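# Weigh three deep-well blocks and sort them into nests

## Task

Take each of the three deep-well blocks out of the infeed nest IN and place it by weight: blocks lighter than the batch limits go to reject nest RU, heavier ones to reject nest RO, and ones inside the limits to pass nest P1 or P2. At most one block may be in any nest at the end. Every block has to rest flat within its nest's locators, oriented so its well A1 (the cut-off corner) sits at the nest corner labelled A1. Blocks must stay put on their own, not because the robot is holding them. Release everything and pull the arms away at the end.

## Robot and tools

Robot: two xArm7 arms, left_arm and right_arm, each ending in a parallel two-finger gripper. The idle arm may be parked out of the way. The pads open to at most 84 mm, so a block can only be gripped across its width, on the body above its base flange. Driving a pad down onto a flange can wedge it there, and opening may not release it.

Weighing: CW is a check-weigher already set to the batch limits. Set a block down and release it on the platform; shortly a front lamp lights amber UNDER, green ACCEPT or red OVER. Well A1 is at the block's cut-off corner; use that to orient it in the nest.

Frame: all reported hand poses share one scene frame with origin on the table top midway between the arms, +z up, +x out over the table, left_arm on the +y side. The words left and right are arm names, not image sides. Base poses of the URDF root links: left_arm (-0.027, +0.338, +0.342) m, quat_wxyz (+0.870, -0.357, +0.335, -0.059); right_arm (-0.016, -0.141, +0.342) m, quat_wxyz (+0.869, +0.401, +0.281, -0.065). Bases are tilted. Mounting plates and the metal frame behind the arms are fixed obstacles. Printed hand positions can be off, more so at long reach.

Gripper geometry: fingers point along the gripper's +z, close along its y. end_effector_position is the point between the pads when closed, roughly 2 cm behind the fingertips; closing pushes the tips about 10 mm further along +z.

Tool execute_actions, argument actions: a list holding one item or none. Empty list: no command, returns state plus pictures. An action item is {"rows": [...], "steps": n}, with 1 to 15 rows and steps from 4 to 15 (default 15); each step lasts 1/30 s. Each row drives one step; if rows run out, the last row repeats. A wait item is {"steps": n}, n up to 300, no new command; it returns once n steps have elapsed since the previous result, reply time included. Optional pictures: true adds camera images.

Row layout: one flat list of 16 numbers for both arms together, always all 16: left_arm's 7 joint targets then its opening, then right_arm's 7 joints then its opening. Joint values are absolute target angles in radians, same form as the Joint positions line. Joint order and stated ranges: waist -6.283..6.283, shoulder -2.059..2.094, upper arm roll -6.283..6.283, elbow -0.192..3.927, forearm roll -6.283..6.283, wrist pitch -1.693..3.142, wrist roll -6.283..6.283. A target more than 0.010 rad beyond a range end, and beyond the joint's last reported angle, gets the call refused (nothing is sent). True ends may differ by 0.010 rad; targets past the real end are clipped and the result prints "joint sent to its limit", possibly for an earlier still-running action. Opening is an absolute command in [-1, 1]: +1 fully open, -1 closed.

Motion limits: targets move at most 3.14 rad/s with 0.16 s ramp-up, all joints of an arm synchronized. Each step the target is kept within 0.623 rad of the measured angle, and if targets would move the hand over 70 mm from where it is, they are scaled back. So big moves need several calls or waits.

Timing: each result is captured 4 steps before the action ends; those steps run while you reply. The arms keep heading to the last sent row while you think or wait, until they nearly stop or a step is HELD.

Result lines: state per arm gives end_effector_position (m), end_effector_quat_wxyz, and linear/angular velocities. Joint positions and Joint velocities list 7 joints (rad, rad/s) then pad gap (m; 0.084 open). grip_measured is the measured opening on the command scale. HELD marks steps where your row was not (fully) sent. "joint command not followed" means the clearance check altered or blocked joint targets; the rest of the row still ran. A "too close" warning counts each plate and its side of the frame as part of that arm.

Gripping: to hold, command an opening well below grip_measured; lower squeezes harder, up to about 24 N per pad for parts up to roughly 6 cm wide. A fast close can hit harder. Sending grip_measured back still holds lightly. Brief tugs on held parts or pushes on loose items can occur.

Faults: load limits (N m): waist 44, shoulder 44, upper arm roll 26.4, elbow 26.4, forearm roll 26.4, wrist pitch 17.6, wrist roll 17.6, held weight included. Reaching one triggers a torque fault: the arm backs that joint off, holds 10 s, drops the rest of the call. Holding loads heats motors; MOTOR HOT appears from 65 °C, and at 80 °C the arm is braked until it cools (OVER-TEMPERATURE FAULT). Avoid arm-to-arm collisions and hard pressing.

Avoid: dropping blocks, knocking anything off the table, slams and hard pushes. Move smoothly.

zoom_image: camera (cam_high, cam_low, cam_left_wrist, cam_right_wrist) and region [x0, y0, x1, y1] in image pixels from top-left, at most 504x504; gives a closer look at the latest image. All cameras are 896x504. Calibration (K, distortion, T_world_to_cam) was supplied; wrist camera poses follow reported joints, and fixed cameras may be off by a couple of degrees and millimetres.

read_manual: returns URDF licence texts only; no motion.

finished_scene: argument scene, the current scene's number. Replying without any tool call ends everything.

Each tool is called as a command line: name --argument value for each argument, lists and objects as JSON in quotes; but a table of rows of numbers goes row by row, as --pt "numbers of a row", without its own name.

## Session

execute_actions --actions '[]'

Scene clock: 0.00 s of 12600.00 s.
left_arm: end_effector_position=(+0.2459, -0.0316, +0.2174) grip_measured=+1.00 end_effector_quat_wxyz=(+0.285, +0.903, -0.183, +0.263) end_effector_velocity=(+0.000, -0.000, -0.000) end_effector_angular_velocity=(-0.000, +0.000, -0.000) | right_arm: end_effector_position=(+0.5000, -0.7732, +0.1447) grip_measured=+1.00 end_effector_quat_wxyz=(-0.221, +0.708, -0.577, +0.341) end_effector_velocity=(+0.001, +0.000, +0.000) end_effector_angular_velocity=(-0.002, -0.001, +0.002)
Joint positions: left_arm=[-0.515  0.849 -0.22   0.763  2.479  1.219 -2.391  0.084] | right_arm=[-0.076 -0.244 -0.603  1.265  1.749  0.424 -1.394  0.084]
Joint velocities: left_arm=[-0.001  0.     0.     0.001  0.    -0.001 -0.     0.   ] | right_arm=[-0.    -0.     0.001  0.     0.     0.001 -0.002 -0.   ]
camera_calibration (this result's frames):
cam_left_wrist: T_world_to_cam=[[-0.476552, -0.773866, 0.417169, 0.0306048], [-0.801948, 0.188206, -0.566973, 0.394339], [0.360248, -0.60474, -0.71029, 0.178469], [0, 0, 0, 1]] pos_world=[0.26653, 0.0573948, 0.337577]
cam_right_wrist: T_world_to_cam=[[-0.656578, -0.248553, -0.712129, 0.272232], [-0.112589, 0.965863, -0.233307, 0.901373], [0.745808, -0.0730063, -0.662148, -0.204194], [0, 0, 0, 1]] pos_world=[0.432516, -0.817846, 0.268954]

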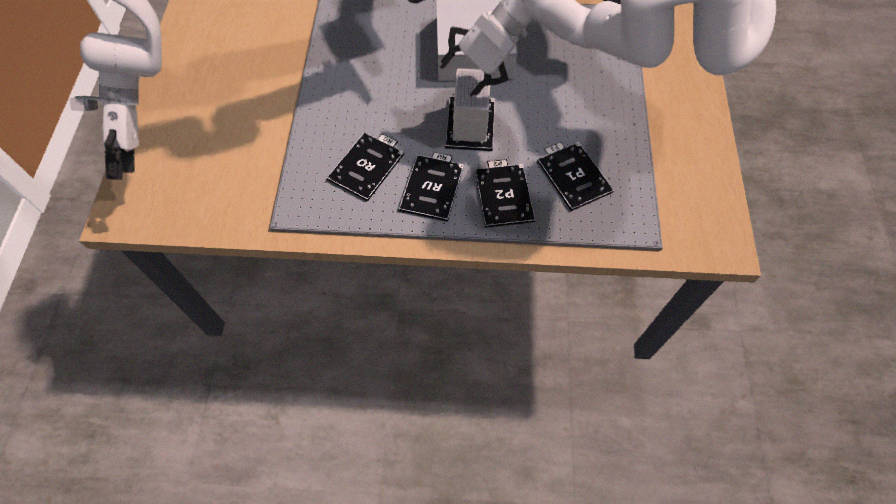

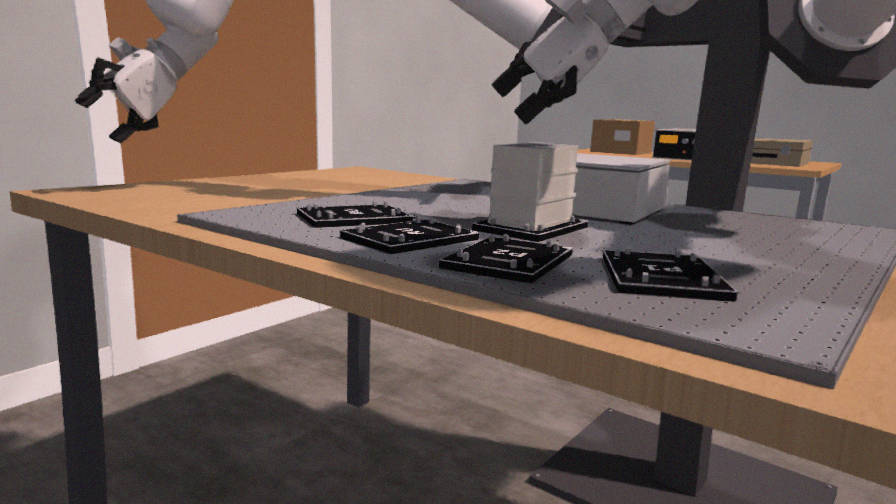

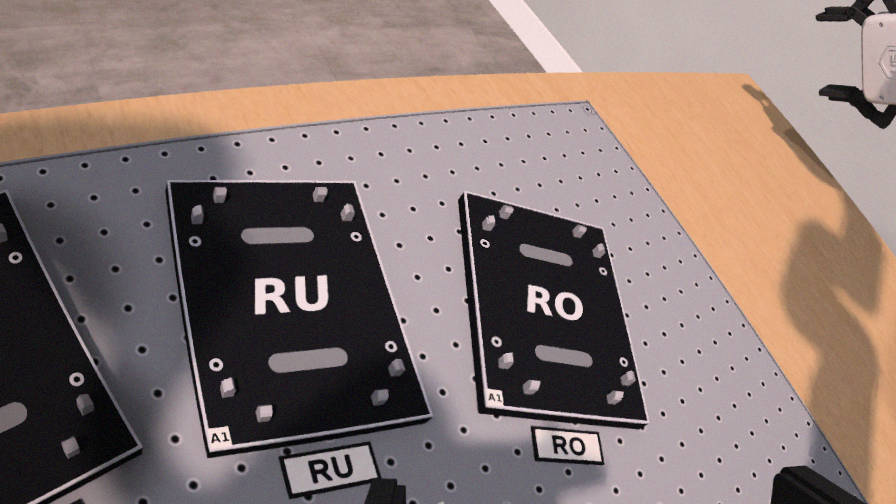

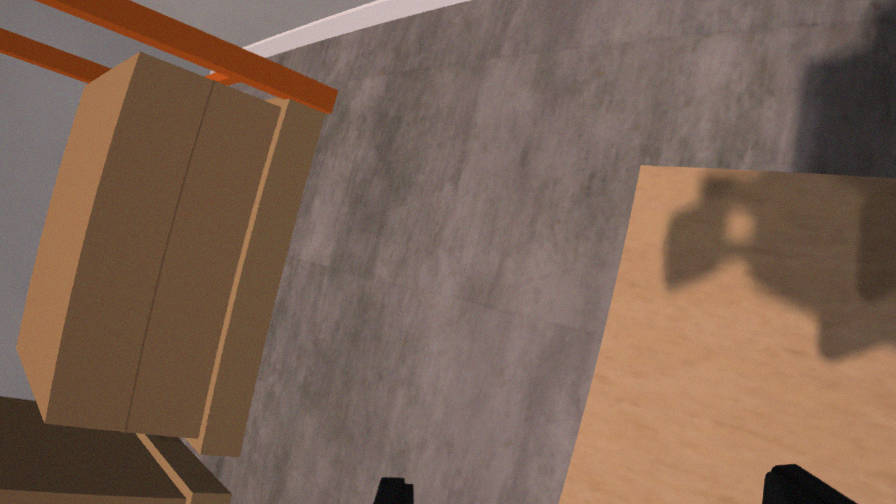

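execute_actions --actions '[{"rows":[[-0.515,-0.9,-0.22,0.763,2.479,1.219,-2.391,1,-1.05,-0.4,2.5,1.2,3.1416,-0.62,1.274,1]]}]'

execute_actions --actions '[{"steps":60}]' --pictures true

Scene clock: 0.93 s of 12600.00 s.
left_arm: end_effector_position=(+0.4125, -0.0010, +0.2860) grip_measured=+1.00 end_effector_quat_wxyz=(+0.270, +0.886, -0.075, +0.369) end_effector_velocity=(+0.518, +0.178, +0.261) end_effector_angular_velocity=(-0.265, -0.482, +0.860) | right_arm: end_effector_position=(+0.3887, -0.7710, +0.1822) grip_measured=+1.00 end_effector_quat_wxyz=(+0.090, -0.265, +0.941, -0.192) end_effector_velocity=(-0.118, +0.489, +0.030) end_effector_angular_velocity=(+1.635, +0.416, -3.180)
Joint positions: left_arm=[-0.515  0.542 -0.22   0.764  2.479  1.219 -2.391  0.084] | right_arm=[-0.686 -0.362  0.013  1.22   2.369 -0.193 -0.774  0.084]
Joint velocities: left_arm=[ 0.001 -1.004 -0.001  0.013  0.001  0.003 -0.     0.   ] | right_arm=[-1.609 -0.162  1.963 -0.113  1.984 -1.78   1.97   0.   ]
Steps of this call (steps 1 to 17: nothing new was sent; steps 18 to 28: the first 11 steps of this action). Readings (joint positions):
18: left_arm=[-0.515 0.848 -0.220 0.763 2.479 1.219 -2.391] | right_arm=[-0.077 -0.244 -0.602 1.265 1.750 0.423 -1.393]
19: left_arm=[-0.515 0.840 -0.220 0.761 2.479 1.218 -2.391] | right_arm=[-0.087 -0.246 -0.592 1.263 1.760 0.412 -1.382]
21: left_arm=[-0.515 0.782 -0.219 0.756 2.479 1.217 -2.391] | right_arm=[-0.158 -0.262 -0.518 1.254 1.833 0.338 -1.308]
25: left_arm=[-0.515 0.642 -0.220 0.763 2.479 1.219 -2.391] | right_arm=[-0.473 -0.333 -0.211 1.232 2.144 0.028 -0.998]
28: the state above

Scene clock: 2.93 s of 12600.00 s.
left_arm: end_effector_position=(+0.6794, +0.6060, +0.7103) grip_measured=+1.00 end_effector_quat_wxyz=(+0.127, +0.546, +0.414, +0.717) end_effector_velocity=(-0.001, +0.003, +0.002) end_effector_angular_velocity=(-0.002, -0.003, +0.006) | right_arm: end_effector_position=(+0.2827, +0.0759, +0.6291) grip_measured=+1.00 end_effector_quat_wxyz=(-0.085, +0.069, +0.861, +0.496) end_effector_velocity=(-0.472, +0.106, +0.261) end_effector_angular_velocity=(+0.344, -0.017, +0.676)
Joint positions: left_arm=[-0.515 -0.9   -0.22   0.763  2.479  1.219 -2.391  0.084] | right_arm=[-1.048 -0.4    2.403  1.2    3.137 -0.618  1.229  0.084]
Joint velocities: left_arm=[-0.    -0.004 -0.001  0.001  0.     0.002 -0.     0.   ] | right_arm=[-0.02  -0.003  1.152 -0.002  0.055 -0.027  0.524  0.   ]
Kept back: nothing.
Steps of this call (steps 1 to 4: the last 4 steps of your previous action; steps 5 to 60: the robot went on to your last target). Readings (joint positions):
1: left_arm=[-0.515 0.509 -0.220 0.764 2.479 1.219 -2.391] | right_arm=[-0.732 -0.367 0.074 1.216 2.431 -0.245 -0.712]
2: left_arm=[-0.515 0.476 -0.220 0.764 2.479 1.219 -2.391] | right_arm=[-0.765 -0.370 0.129 1.214 2.486 -0.283 -0.658]
4: left_arm=[-0.515 0.409 -0.220 0.764 2.479 1.219 -2.391] | right_arm=[-0.808 -0.373 0.224 1.211 2.577 -0.335 -0.567]
8: left_arm=[-0.515 0.277 -0.220 0.764 2.479 1.219 -2.391] | right_arm=[-0.867 -0.379 0.386 1.208 2.720 -0.406 -0.405]
60: the state above
camera_calibration (this result's frames):
cam_left_wrist: T_world_to_cam=[[0.273275, -0.620634, 0.734938, -0.303015], [0.359362, -0.642834, -0.676478, 0.693846], [0.892289, 0.448973, 0.0473621, -0.780267], [0, 0, 0, 1]] pos_world=[0.529688, 0.608286, 0.729024]
cam_right_wrist: T_world_to_cam=[[0.190758, 0.509447, 0.839092, -0.587416], [0.978714, -0.0327869, -0.202593, -0.0822787], [-0.0756992, 0.859877, -0.504858, 0.4031], [0, 0, 0, 1]] pos_world=[0.223096, -0.0500571, 0.679735]

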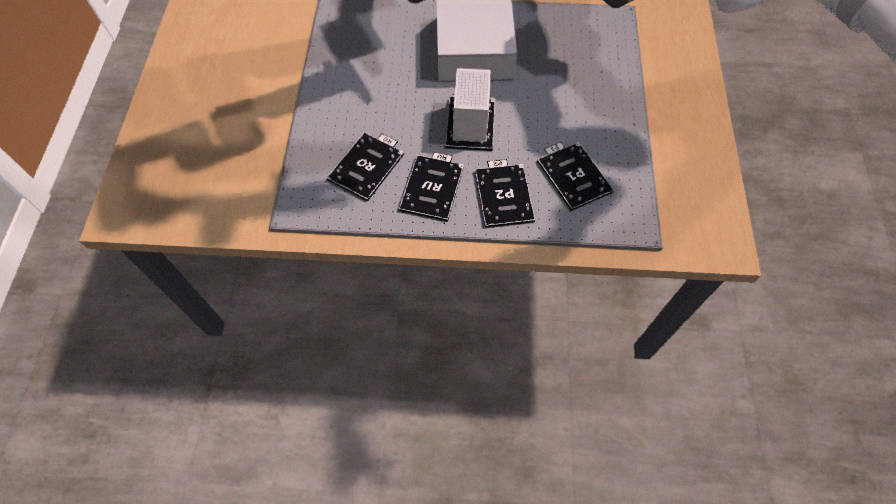

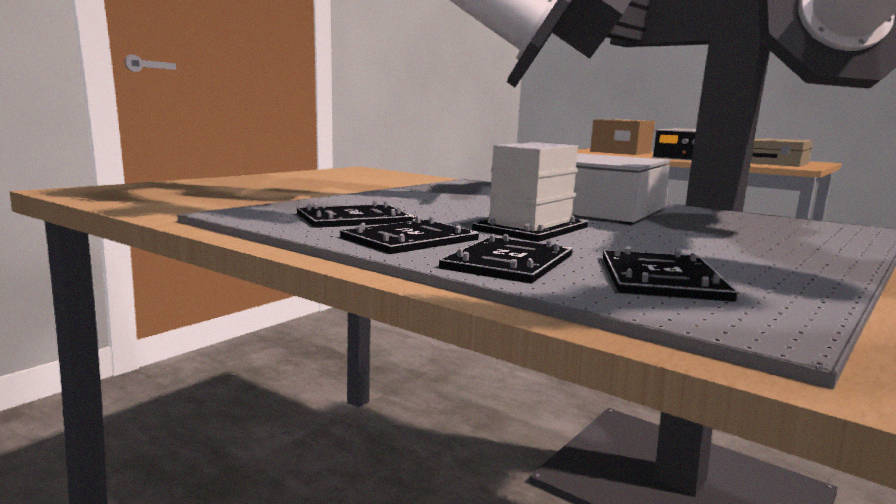

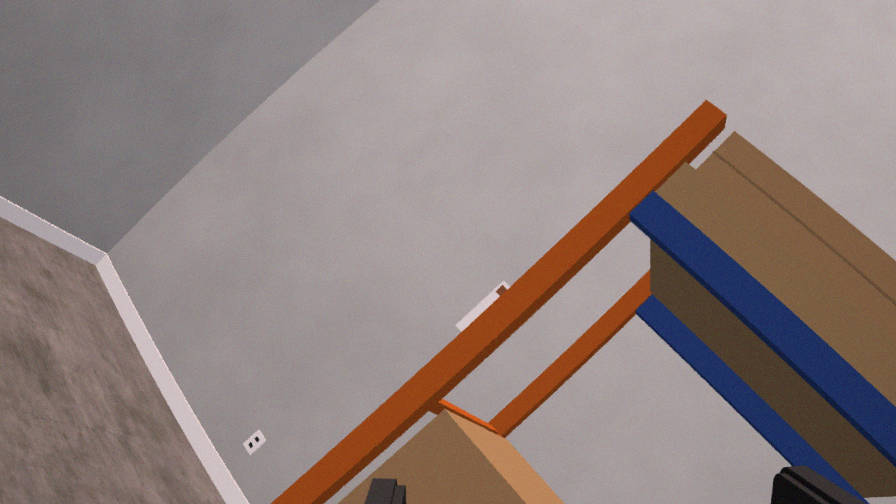

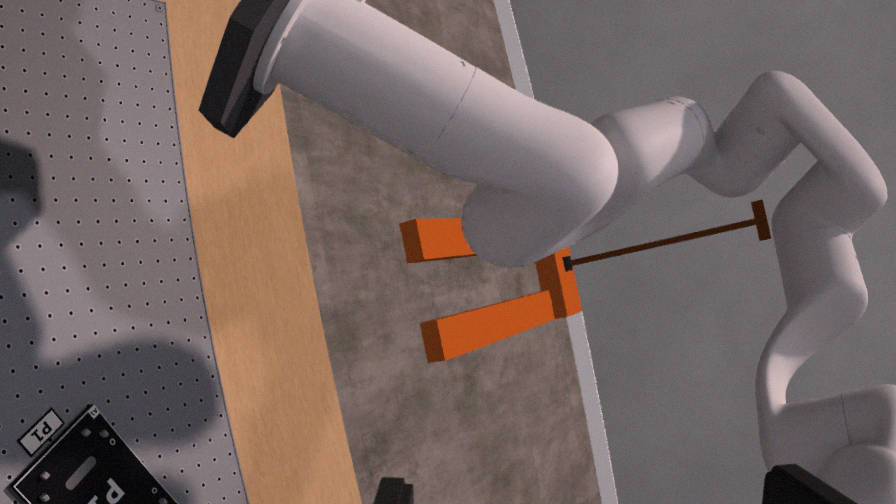

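execute_actions --actions '[{"rows":[[-0.515,-0.9,-0.22,0.763,2.479,1.219,-2.391,1,-1.267,-1.403,2.447,1.042,3.1416,-0.522,1.274,1]]}]'

execute_actions --actions '[{"steps":30}]'

execute_actions --actions '[{"rows":[[-0.515,-0.9,-0.22,0.763,2.479,1.219,-2.391,1,-1.3003,-1.443,2.4509,1.0533,3.1416,-0.482,1.274,1]]}]' --pictures true

Scene clock: 3.47 s of 12600.00 s.
left_arm: end_effector_position=(+0.6793, +0.6064, +0.7105) grip_measured=+1.00 end_effector_quat_wxyz=(+0.126, +0.546, +0.414, +0.718) end_effector_velocity=(-0.001, +0.001, +0.001) end_effector_angular_velocity=(-0.000, -0.002, +0.001) | right_arm: end_effector_position=(+0.2326, +0.1081, +0.4765) grip_measured=+1.00 end_effector_quat_wxyz=(-0.068, +0.050, +0.938, +0.336) end_effector_velocity=(-0.068, -0.017, -0.568) end_effector_angular_velocity=(-1.268, -0.228, +0.108)
Joint positions: left_arm=[-0.515 -0.9   -0.22   0.763  2.479  1.219 -2.391  0.084] | right_arm=[-1.149 -0.736  2.471  1.129  3.141 -0.576  1.273  0.084]
Joint velocities: left_arm=[ 0.    -0.002 -0.001  0.001  0.    -0.     0.     0.   ] | right_arm=[-0.253 -1.188 -0.055 -0.195  0.001  0.114  0.002 -0.   ]
Steps of this call (steps 1 to 5: the robot went on to your last target; steps 6 to 16: the first 11 steps of this action). Readings (joint positions):
6: left_arm=[-0.515 -0.900 -0.220 0.763 2.479 1.219 -2.391] | right_arm=[-1.049 -0.401 2.499 1.200 3.142 -0.620 1.273]
7: left_arm=[-0.515 -0.900 -0.220 0.763 2.479 1.219 -2.391] | right_arm=[-1.053 -0.408 2.496 1.200 3.141 -0.619 1.273]
9: left_arm=[-0.515 -0.900 -0.220 0.763 2.479 1.219 -2.391] | right_arm=[-1.075 -0.467 2.490 1.189 3.141 -0.609 1.273]
13: left_arm=[-0.515 -0.900 -0.220 0.763 2.479 1.219 -2.391] | right_arm=[-1.122 -0.621 2.477 1.149 3.141 -0.588 1.273]
16: the state above

Scene clock: 4.47 s of 12600.00 s.
left_arm: end_effector_position=(+0.6793, +0.6064, +0.7105) grip_measured=+1.00 end_effector_quat_wxyz=(+0.126, +0.546, +0.414, +0.718) end_effector_velocity=(-0.000, -0.000, -0.000) end_effector_angular_velocity=(+0.000, +0.000, -0.001) | right_arm: end_effector_position=(+0.2031, +0.0017, +0.2002) grip_measured=+1.00 end_effector_quat_wxyz=(-0.001, -0.000, +1.000, +0.001) end_effector_velocity=(-0.001, -0.003, -0.003) end_effector_angular_velocity=(-0.008, +0.001, +0.000)
Joint positions: left_arm=[-0.515 -0.9   -0.22   0.763  2.479  1.219 -2.391  0.084] | right_arm=[-1.267 -1.402  2.447  1.042  3.142 -0.522  1.274  0.084]
Joint velocities: left_arm=[ 0.    -0.001  0.    -0.001  0.    -0.001 -0.     0.   ] | right_arm=[-0.002 -0.006  0.001 -0.002  0.001  0.001  0.001 -0.   ]
Kept back: nothing.
Steps of this call (steps 1 to 4: the last 4 steps of your previous action; steps 5 to 30: the robot went on to your last target). Readings (joint positions):
1: left_arm=[-0.515 -0.900 -0.220 0.763 2.479 1.219 -2.391] | right_arm=[-1.158 -0.776 2.470 1.123 3.141 -0.572 1.273]
2: left_arm=[-0.515 -0.900 -0.220 0.763 2.479 1.219 -2.391] | right_arm=[-1.165 -0.816 2.468 1.117 3.141 -0.569 1.273]
4: left_arm=[-0.515 -0.900 -0.220 0.763 2.479 1.219 -2.391] | right_arm=[-1.180 -0.898 2.465 1.106 3.141 -0.562 1.274]
8: left_arm=[-0.515 -0.900 -0.220 0.763 2.479 1.219 -2.391] | right_arm=[-1.208 -1.062 2.460 1.086 3.141 -0.549 1.274]
30: the state above

Scene clock: 4.83 s of 12600.00 s.
left_arm: end_effector_position=(+0.6793, +0.6064, +0.7105) grip_measured=+1.00 end_effector_quat_wxyz=(+0.126, +0.546, +0.414, +0.718) end_effector_velocity=(+0.000, -0.000, -0.000) end_effector_angular_velocity=(-0.000, +0.001, -0.001) | right_arm: end_effector_position=(+0.2037, +0.0023, +0.1805) grip_measured=+1.00 end_effector_quat_wxyz=(-0.000, +0.000, +1.000, +0.001) end_effector_velocity=(+0.001, +0.002, +0.002) end_effector_angular_velocity=(+0.007, -0.003, -0.001)
Joint positions: left_arm=[-0.515 -0.9   -0.22   0.763  2.479  1.219 -2.391  0.084] | right_arm=[-1.3   -1.443  2.451  1.054  3.142 -0.482  1.274  0.084]
Joint velocities: left_arm=[ 0.     0.001  0.001  0.001  0.    -0.002  0.     0.   ] | right_arm=[ 0.004  0.003 -0.     0.001  0.     0.     0.001 -0.   ]
Steps of this call (steps 1 to 11: the first 11 steps of this action). Readings (joint positions):
1: left_arm=[-0.515 -0.900 -0.220 0.763 2.479 1.219 -2.391] | right_arm=[-1.267 -1.403 2.447 1.043 3.142 -0.521 1.274]
2: left_arm=[-0.515 -0.900 -0.220 0.763 2.479 1.219 -2.391] | right_arm=[-1.273 -1.410 2.448 1.046 3.142 -0.512 1.274]
4: left_arm=[-0.515 -0.900 -0.220 0.763 2.479 1.219 -2.391] | right_arm=[-1.293 -1.434 2.450 1.052 3.142 -0.490 1.274]
8: left_arm=[-0.515 -0.900 -0.220 0.763 2.479 1.219 -2.391] | right_arm=[-1.301 -1.444 2.451 1.052 3.142 -0.482 1.274]
11: the state above
camera_calibration (this result's frames):
cam_left_wrist: T_world_to_cam=[[0.273371, -0.620319, 0.735169, -0.303339], [0.359959, -0.64278, -0.676213, 0.693584], [0.892019, 0.449488, 0.047572, -0.780618], [0, 0, 0, 1]] pos_world=[0.529588, 0.608533, 0.729152]
cam_right_wrist: T_world_to_cam=[[-0.0113946, 0.999874, -0.0110078, 0.0350985], [0.999921, 0.0114527, 0.00523091, -0.14019], [0.00535632, -0.0109473, -0.999926, 0.308797], [0, 0, 0, 1]] pos_world=[0.138925, -0.0301081, 0.309893]

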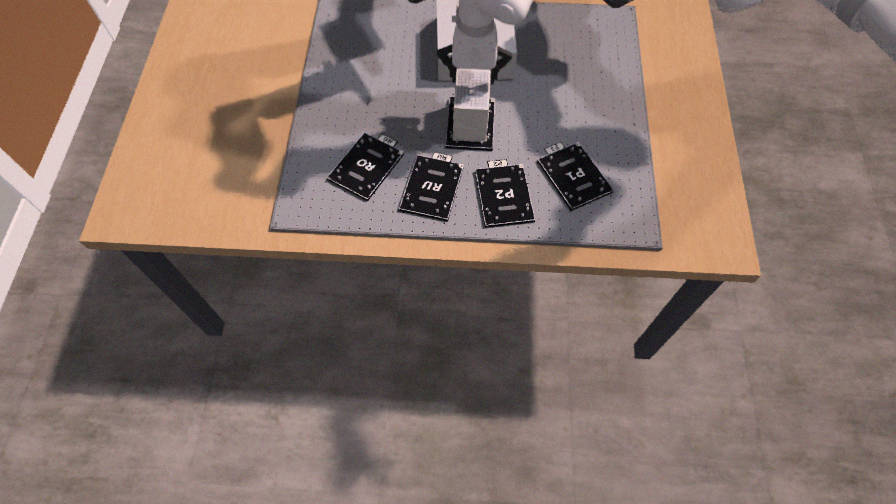

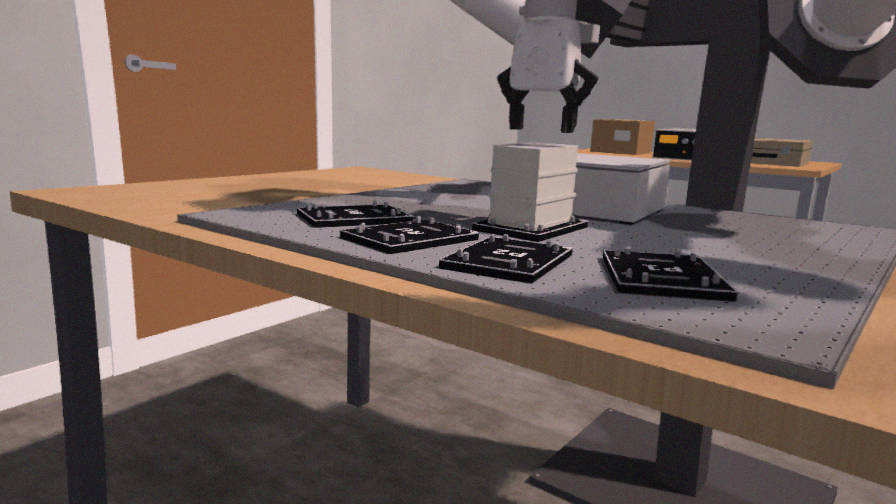

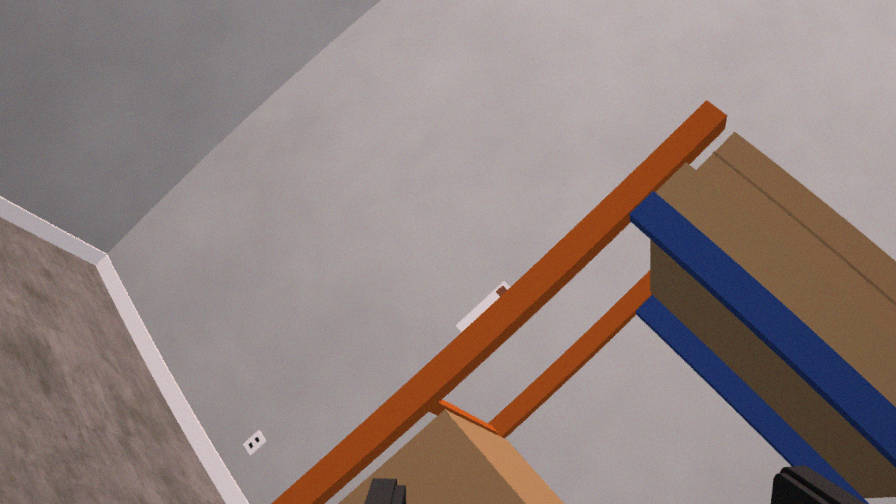

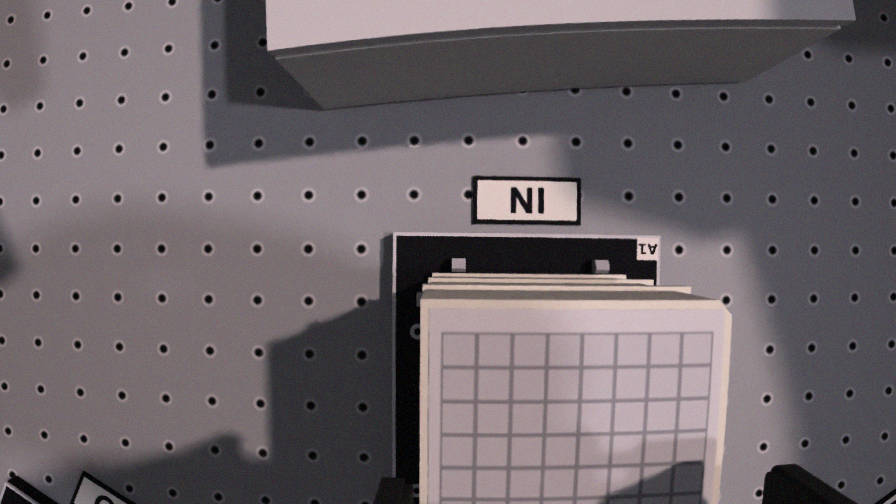

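execute_actions --actions '[{"rows":[[-0.515,-0.9,-0.22,0.763,2.479,1.219,-2.391,1,-1.322,-1.45,2.4362,1.0602,3.1416,-0.47,1.271,1]],"steps":10}]'

execute_actions --actions '[{"rows":[[-0.515,-0.9,-0.22,0.763,2.479,1.219,-2.391,1,-1.3386,-1.4695,2.4377,1.0658,3.1416,-0.4499,1.271,1]]}]' --pictures true

zoom_image --camera "cam_right_wrist" --region '[370,230,820,504]'

Scene clock: 5.63 s of 12600.00 s.
left_arm: end_effector_position=(+0.6793, +0.6064, +0.7105) grip_measured=+1.00 end_effector_quat_wxyz=(+0.126, +0.546, +0.414, +0.718) end_effector_velocity=(+0.000, +0.000, -0.000) end_effector_angular_velocity=(-0.000, +0.000, +0.001) | right_arm: end_effector_position=(+0.2113, -0.0005, +0.1733) grip_measured=+1.00 end_effector_quat_wxyz=(-0.001, +0.010, +1.000, -0.001) end_effector_velocity=(+0.001, +0.001, -0.005) end_effector_angular_velocity=(+0.004, +0.005, -0.004)
Joint positions: left_arm=[-0.515 -0.9   -0.22   0.763  2.479  1.219 -2.391  0.084] | right_arm=[-1.323 -1.45   2.435  1.059  3.141 -0.47   1.271  0.084]
Joint velocities: left_arm=[-0.    -0.     0.001 -0.     0.     0.001  0.     0.   ] | right_arm=[-0.015 -0.005  0.     0.006  0.001  0.01  -0.003  0.   ]
Steps of this call (steps 1 to 4: the last 4 steps of your previous action; steps 5 to 15: the robot went on to your last target; steps 16 to 18: nothing new was sent; steps 19 to 24: the first 6 steps of this action). Readings (joint positions):
19: left_arm=[-0.515 -0.900 -0.220 0.763 2.479 1.219 -2.391] | right_arm=[-1.301 -1.443 2.450 1.054 3.142 -0.481 1.274]
20: left_arm=[-0.515 -0.900 -0.220 0.763 2.479 1.219 -2.391] | right_arm=[-1.306 -1.445 2.448 1.056 3.142 -0.478 1.273]
22: left_arm=[-0.515 -0.900 -0.220 0.763 2.479 1.219 -2.391] | right_arm=[-1.318 -1.449 2.438 1.059 3.142 -0.472 1.272]
24: the state above

Scene clock: 6.13 s of 12600.00 s.
left_arm: end_effector_position=(+0.6793, +0.6064, +0.7105) grip_measured=+1.00 end_effector_quat_wxyz=(+0.126, +0.546, +0.414, +0.718) end_effector_velocity=(-0.000, +0.000, -0.000) end_effector_angular_velocity=(-0.000, +0.000, +0.001) | right_arm: end_effector_position=(+0.2110, +0.0006, +0.1639) grip_measured=+1.00 end_effector_quat_wxyz=(-0.000, +0.009, +1.000, +0.000) end_effector_velocity=(+0.001, +0.000, +0.001) end_effector_angular_velocity=(+0.002, -0.001, -0.000)
Joint positions: left_arm=[-0.515 -0.9   -0.22   0.763  2.479  1.219 -2.391  0.084] | right_arm=[-1.338 -1.469  2.438  1.066  3.142 -0.45   1.271  0.084]
Joint velocities: left_arm=[-0.    -0.001  0.    -0.     0.     0.     0.     0.   ] | right_arm=[ 0.001  0.002 -0.001  0.    -0.    -0.    -0.001  0.   ]
Steps of this call (steps 1 to 4: the last 4 steps of your previous action; steps 5 to 15: the first 11 steps of this action). Readings (joint positions):
5: left_arm=[-0.515 -0.900 -0.220 0.763 2.479 1.219 -2.391] | right_arm=[-1.322 -1.451 2.437 1.061 3.142 -0.469 1.271]
6: left_arm=[-0.515 -0.900 -0.220 0.763 2.479 1.219 -2.391] | right_arm=[-1.326 -1.455 2.437 1.063 3.142 -0.463 1.271]
8: left_arm=[-0.515 -0.900 -0.220 0.763 2.479 1.219 -2.391] | right_arm=[-1.336 -1.466 2.438 1.065 3.142 -0.453 1.271]
12: left_arm=[-0.515 -0.900 -0.220 0.763 2.479 1.219 -2.391] | right_arm=[-1.339 -1.470 2.438 1.065 3.142 -0.450 1.271]
15: the state above
camera_calibration (this result's frames):
cam_left_wrist: T_world_to_cam=[[0.273371, -0.620319, 0.735169, -0.303339], [0.359959, -0.64278, -0.676213, 0.693584], [0.892019, 0.449488, 0.0475721, -0.780618], [0, 0, 0, 1]] pos_world=[0.529588, 0.608533, 0.729152]
cam_right_wrist: T_world_to_cam=[[0.00691835, 0.99991, -0.0115366, 0.0329276], [0.999965, -0.00686278, 0.00484919, -0.147332], [0.00476957, -0.0115697, -0.999922, 0.292251], [0, 0, 0, 1]] pos_world=[0.145705, -0.0305545, 0.293322]

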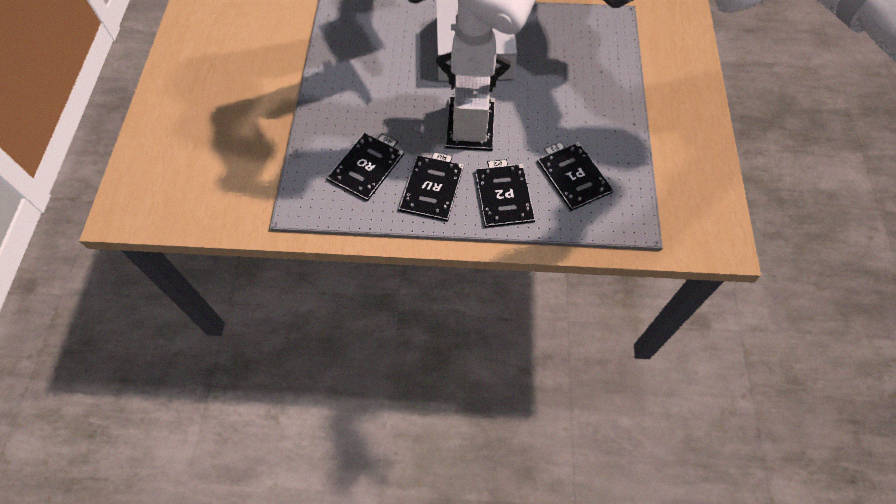

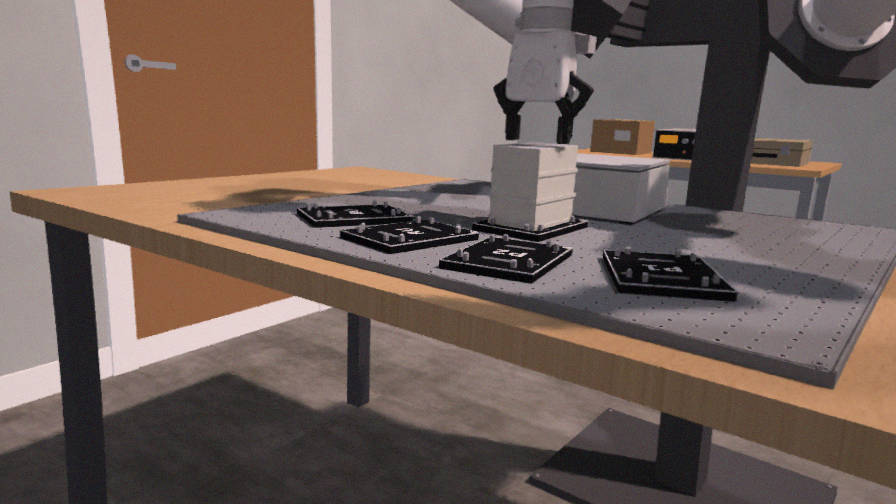

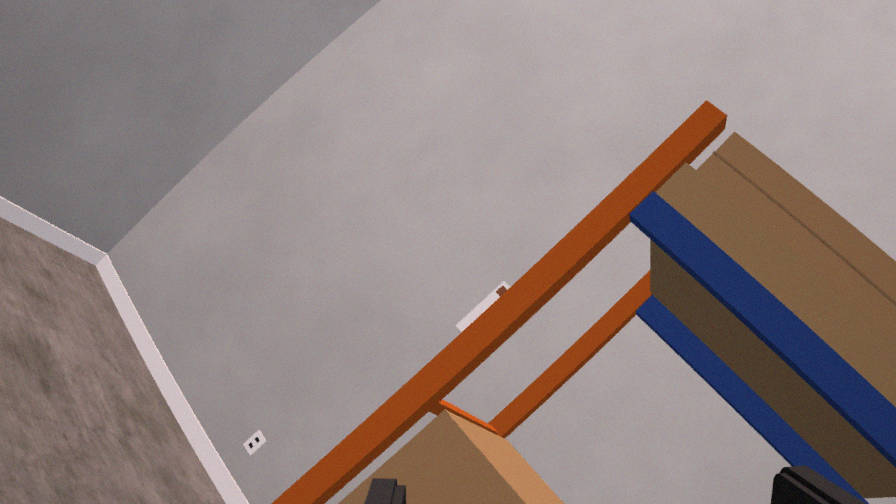

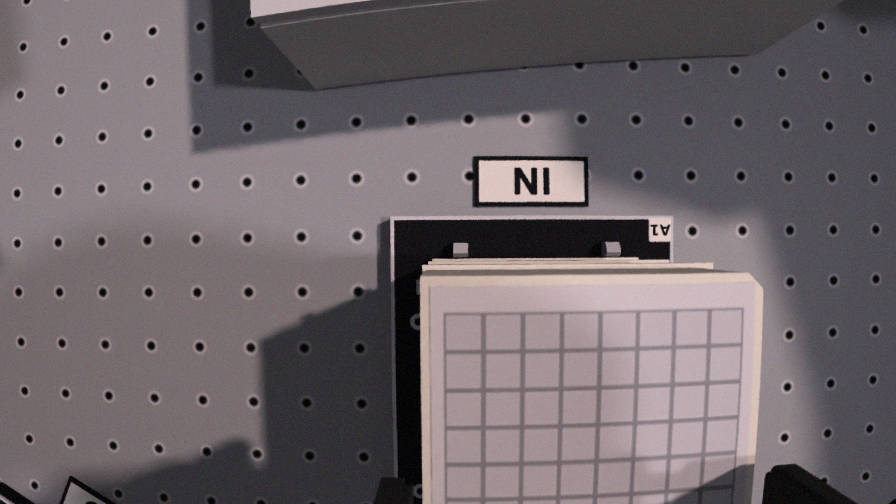

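Region (370, 230, 820, 504) of cam_right_wrist's 896x504 image, scaled by 1.120, with more detail than that image has; it fills the top 307 rows of this view, and the rest is white.

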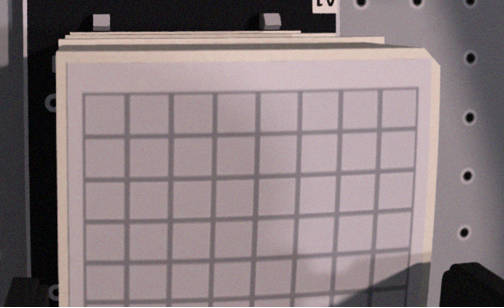

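execute_actions --actions '[{"rows":[[-0.515,-0.9,-0.22,0.763,2.479,1.219,-2.391,1,-1.3386,-1.4695,2.4377,1.0708,3.1416,-0.4549,1.271,1],[-0.515,-0.9,-0.22,0.763,2.479,1.219,-2.391,1,-1.3386,-1.4695,2.4377,1.0708,3.1416,-0.4549,1.271,1],[-0.515,-0.9,-0.22,0.763,2.479,1.219,-2.391,1,-1.3386,-1.4695,2.4377,1.0708,3.1416,-0.4549,1.271,1],[-0.515,-0.9,-0.22,0.763,2.479,1.219,-2.391,1,-1.3431,-1.4749,2.4381,1.0725,3.1416,-0.4497,1.271,1],[-0.515,-0.9,-0.22,0.763,2.479,1.219,-2.391,1,-1.3431,-1.4749,2.4381,1.0725,3.1416,-0.4497,1.271,1],[-0.515,-0.9,-0.22,0.763,2.479,1.219,-2.391,1,-1.3477,-1.4803,2.4385,1.0743,3.1416,-0.4445,1.271,1],[-0.515,-0.9,-0.22,0.763,2.479,1.219,-2.391,1,-1.3477,-1.4803,2.4385,1.0743,3.1416,-0.4445,1.271,1],[-0.515,-0.9,-0.22,0.763,2.479,1.219,-2.391,1,-1.3522,-1.4857,2.4389,1.0762,3.1416,-0.4394,1.271,1]]}]' --pictures true

Scene clock: 6.80 s of 12600.00 s.
left_arm: end_effector_position=(+0.6793, +0.6064, +0.7105) grip_measured=+1.00 end_effector_quat_wxyz=(+0.126, +0.546, +0.414, +0.718) end_effector_velocity=(-0.001, +0.001, +0.001) end_effector_angular_velocity=(-0.000, -0.002, +0.002) | right_arm: end_effector_position=(+0.2113, +0.0012, +0.1571) grip_measured=+1.00 end_effector_quat_wxyz=(-0.001, +0.009, +1.000, -0.001) end_effector_velocity=(-0.001, -0.004, -0.015) end_effector_angular_velocity=(-0.010, +0.002, -0.002)
Joint positions: left_arm=[-0.515 -0.9   -0.22   0.763  2.479  1.219 -2.391  0.084] | right_arm=[-1.352 -1.485  2.439  1.075  3.142 -0.44   1.271  0.084]
Joint velocities: left_arm=[-0.    -0.002 -0.001 -0.001  0.     0.001  0.     0.   ] | right_arm=[-0.024 -0.029  0.     0.004  0.001  0.023 -0.     0.   ]
Steps of this call (steps 1 to 4: the last 4 steps of your previous action; steps 5 to 9: the robot went on to your last target; steps 10 to 20: the first 11 steps of this action). Readings (joint positions):
10: left_arm=[-0.515 -0.900 -0.220 0.763 2.479 1.219 -2.391] | right_arm=[-1.339 -1.469 2.438 1.066 3.142 -0.450 1.271]
11: left_arm=[-0.515 -0.900 -0.220 0.763 2.479 1.219 -2.391] | right_arm=[-1.339 -1.470 2.438 1.067 3.142 -0.452 1.271]
13: left_arm=[-0.515 -0.900 -0.220 0.763 2.479 1.219 -2.391] | right_arm=[-1.339 -1.470 2.438 1.070 3.142 -0.454 1.271]
17: left_arm=[-0.515 -0.900 -0.220 0.763 2.479 1.219 -2.391] | right_arm=[-1.346 -1.478 2.438 1.074 3.142 -0.446 1.271]
20: the state above
camera_calibration (this result's frames):
cam_left_wrist: T_world_to_cam=[[0.273371, -0.620319, 0.735168, -0.303339], [0.359959, -0.642779, -0.676213, 0.693584], [0.892019, 0.449487, 0.0475721, -0.780618], [0, 0, 0, 1]] pos_world=[0.529588, 0.608533, 0.729152]
cam_right_wrist: T_world_to_cam=[[0.00695334, 0.999886, -0.0134068, 0.0325363], [0.999966, -0.0068946, 0.00442264, -0.147494], [0.0043297, -0.0134371, -0.9999, 0.285578], [0, 0, 0, 1]] pos_world=[0.146027, -0.0297121, 0.286638]

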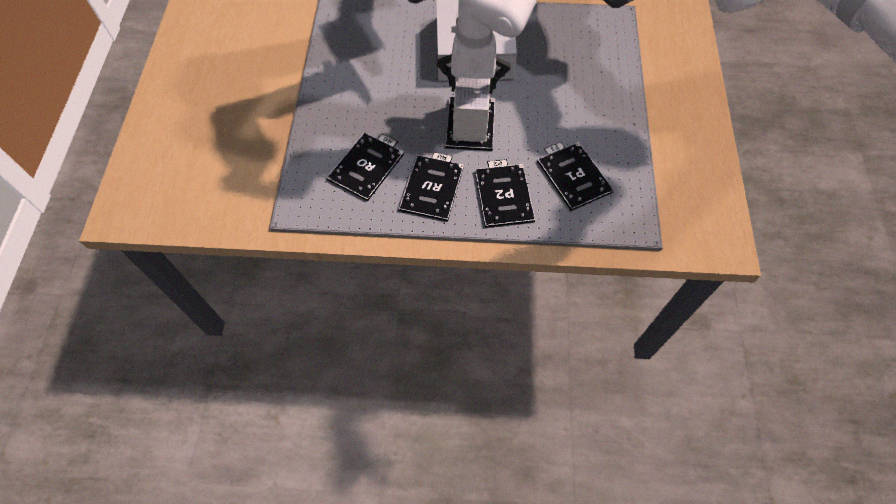

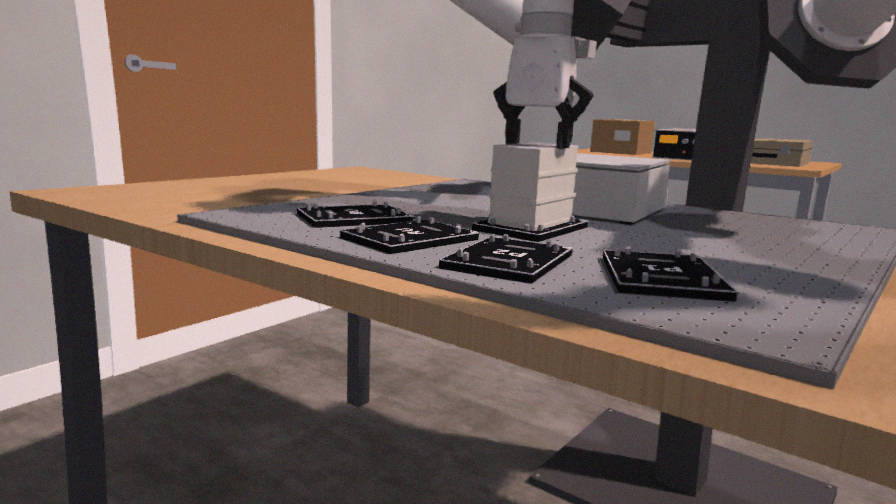

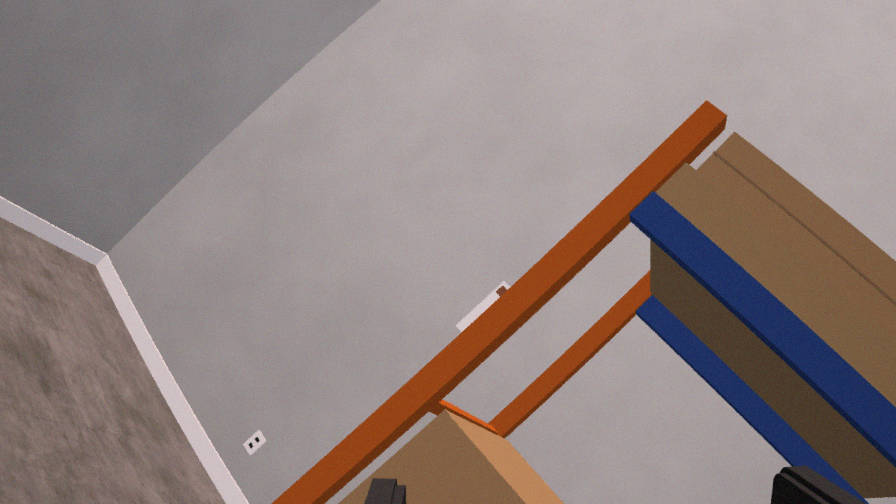

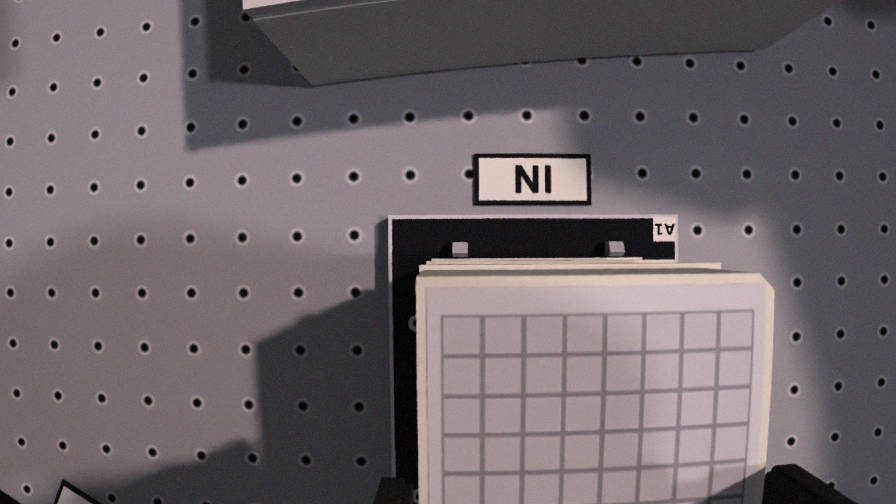

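execute_actions --actions '[{"rows":[[-0.515,-0.9,-0.22,0.763,2.479,1.219,-2.391,1,-1.3568,-1.4911,2.4392,1.0795,3.1416,-0.4356,1.271,1],[-0.515,-0.9,-0.22,0.763,2.479,1.219,-2.391,1,-1.3568,-1.4911,2.4392,1.0795,3.1416,-0.4356,1.271,1],[-0.515,-0.9,-0.22,0.763,2.479,1.219,-2.391,1,-1.3613,-1.4965,2.4395,1.0815,3.1416,-0.4305,1.271,1],[-0.515,-0.9,-0.22,0.763,2.479,1.219,-2.391,1,-1.3613,-1.4965,2.4395,1.0815,3.1416,-0.4305,1.271,1],[-0.515,-0.9,-0.22,0.763,2.479,1.219,-2.391,1,-1.3681,-1.5046,2.44,1.0845,3.1416,-0.423,1.271,1],[-0.515,-0.9,-0.22,0.763,2.479,1.219,-2.391,1,-1.3681,-1.5046,2.44,1.0845,3.1416,-0.423,1.271,1],[-0.515,-0.9,-0.22,0.763,2.479,1.219,-2.391,1,-1.3749,-1.5127,2.4404,1.0878,3.1416,-0.4155,1.271,1]]}]'

execute_actions --actions '[{"rows":[[-0.515,-0.9,-0.22,0.763,2.479,1.219,-2.391,1,-1.3749,-1.5127,2.4404,1.0878,3.1416,-0.4155,1.271,0.3]],"steps":12}]' --pictures true

Scene clock: 7.60 s of 12600.00 s.
left_arm: end_effector_position=(+0.6793, +0.6064, +0.7105) grip_measured=+1.00 end_effector_quat_wxyz=(+0.126, +0.546, +0.414, +0.718) end_effector_velocity=(+0.000, -0.001, -0.000) end_effector_angular_velocity=(+0.000, +0.000, -0.000) | right_arm: end_effector_position=(+0.2115, +0.0015, +0.1441) grip_measured=+1.00 end_effector_quat_wxyz=(-0.001, +0.009, +1.000, -0.001) end_effector_velocity=(+0.000, +0.002, -0.007) end_effector_angular_velocity=(+0.004, -0.002, +0.001)
Joint positions: left_arm=[-0.515 -0.9   -0.22   0.763  2.479  1.219 -2.391  0.084] | right_arm=[-1.375 -1.513  2.44   1.087  3.142 -0.416  1.271  0.084]
Joint velocities: left_arm=[ 0.     0.002 -0.    -0.    -0.     0.001 -0.     0.   ] | right_arm=[-0.013 -0.016  0.001  0.008 -0.001  0.016  0.001 -0.   ]
Steps of this call (steps 1 to 4: the last 4 steps of your previous action; steps 5 to 13: the robot went on to your last target; steps 14 to 24: the first 11 steps of this action). Readings (joint positions):
14: left_arm=[-0.515 -0.900 -0.220 0.763 2.479 1.219 -2.391] | right_arm=[-1.352 -1.486 2.439 1.076 3.142 -0.439 1.271]
15: left_arm=[-0.515 -0.900 -0.220 0.763 2.479 1.219 -2.391] | right_arm=[-1.354 -1.487 2.439 1.078 3.142 -0.438 1.271]
17: left_arm=[-0.515 -0.900 -0.220 0.763 2.479 1.219 -2.391] | right_arm=[-1.357 -1.492 2.439 1.080 3.142 -0.434 1.271]
21: left_arm=[-0.515 -0.900 -0.220 0.763 2.479 1.219 -2.391] | right_arm=[-1.369 -1.506 2.440 1.085 3.142 -0.422 1.271]
24: the state above

Scene clock: 8.00 s of 12600.00 s.
left_arm: end_effector_position=(+0.6793, +0.6064, +0.7105) grip_measured=+1.00 end_effector_quat_wxyz=(+0.126, +0.546, +0.414, +0.718) end_effector_velocity=(-0.000, +0.001, +0.000) end_effector_angular_velocity=(-0.000, -0.000, +0.001) | right_arm: end_effector_position=(+0.2117, +0.0023, +0.1443) grip_measured=+0.96 end_effector_quat_wxyz=(-0.000, +0.009, +1.000, +0.000) end_effector_velocity=(-0.001, +0.000, -0.000) end_effector_angular_velocity=(+0.001, +0.001, -0.000)
Joint positions: left_arm=[-0.515 -0.9   -0.22   0.763  2.479  1.219 -2.391  0.084] | right_arm=[-1.375 -1.512  2.44   1.088  3.142 -0.416  1.271  0.083]
Joint velocities: left_arm=[ 0.    -0.002  0.    -0.    -0.     0.     0.     0.   ] | right_arm=[-0.001  0.     0.002  0.    -0.     0.     0.002  0.   ]
Steps of this call (steps 1 to 4: the last 4 steps of your previous action; steps 5 to 12: the first 8 steps of this action). Readings (joint positions):
5: left_arm=[-0.515 -0.900 -0.220 0.763 2.479 1.219 -2.391] | right_arm=[-1.375 -1.512 2.440 1.088 3.142 -0.416 1.271]
6: left_arm=[-0.515 -0.900 -0.220 0.763 2.479 1.219 -2.391] | right_arm=[-1.375 -1.512 2.440 1.088 3.142 -0.416 1.271]
8: left_arm=[-0.515 -0.900 -0.220 0.763 2.479 1.219 -2.391] | right_arm=[-1.375 -1.512 2.440 1.088 3.142 -0.416 1.271]
12: the state above
camera_calibration (this result's frames):
cam_left_wrist: T_world_to_cam=[[0.273371, -0.620319, 0.735169, -0.303339], [0.359959, -0.64278, -0.676213, 0.693584], [0.892019, 0.449487, 0.0475719, -0.780618], [0, 0, 0, 1]] pos_world=[0.529588, 0.608533, 0.729152]
cam_right_wrist: T_world_to_cam=[[0.00690452, 0.999909, -0.0115993, 0.0309492], [0.999963, -0.00684465, 0.0051941, -0.147962], [0.00511423, -0.0116347, -0.999919, 0.272604], [0, 0, 0, 1]] pos_world=[0.146349, -0.0287874, 0.27371]

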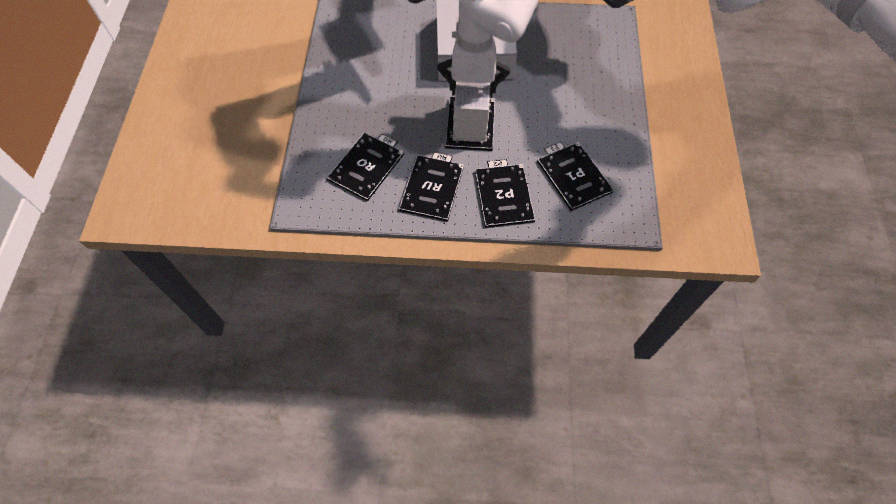

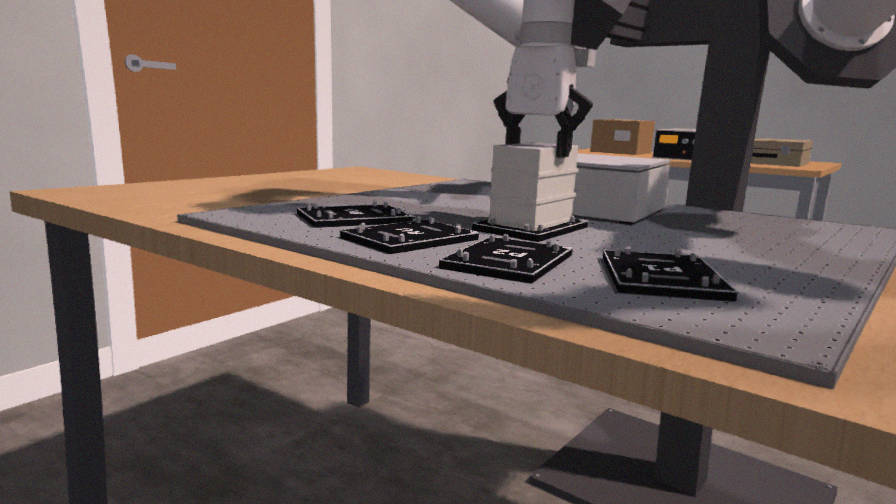

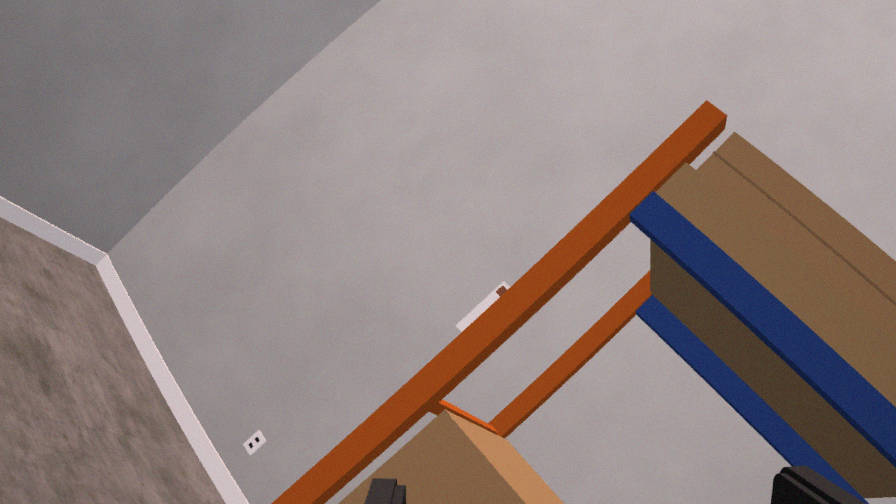

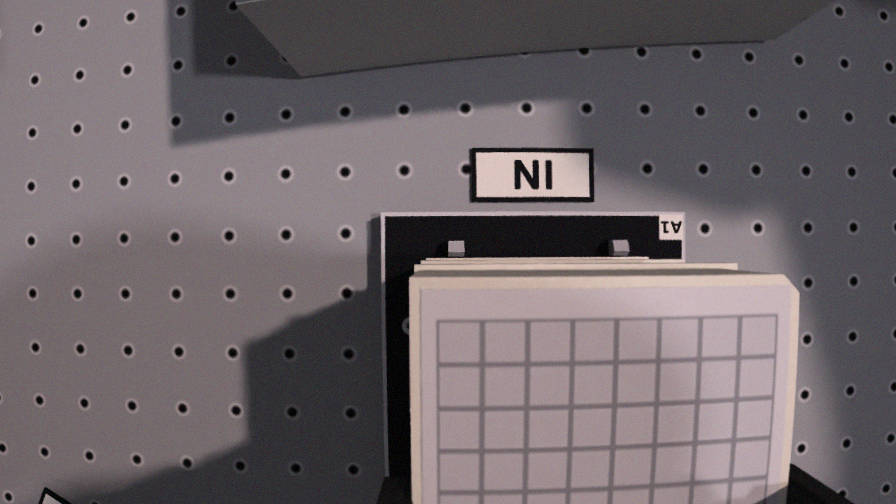

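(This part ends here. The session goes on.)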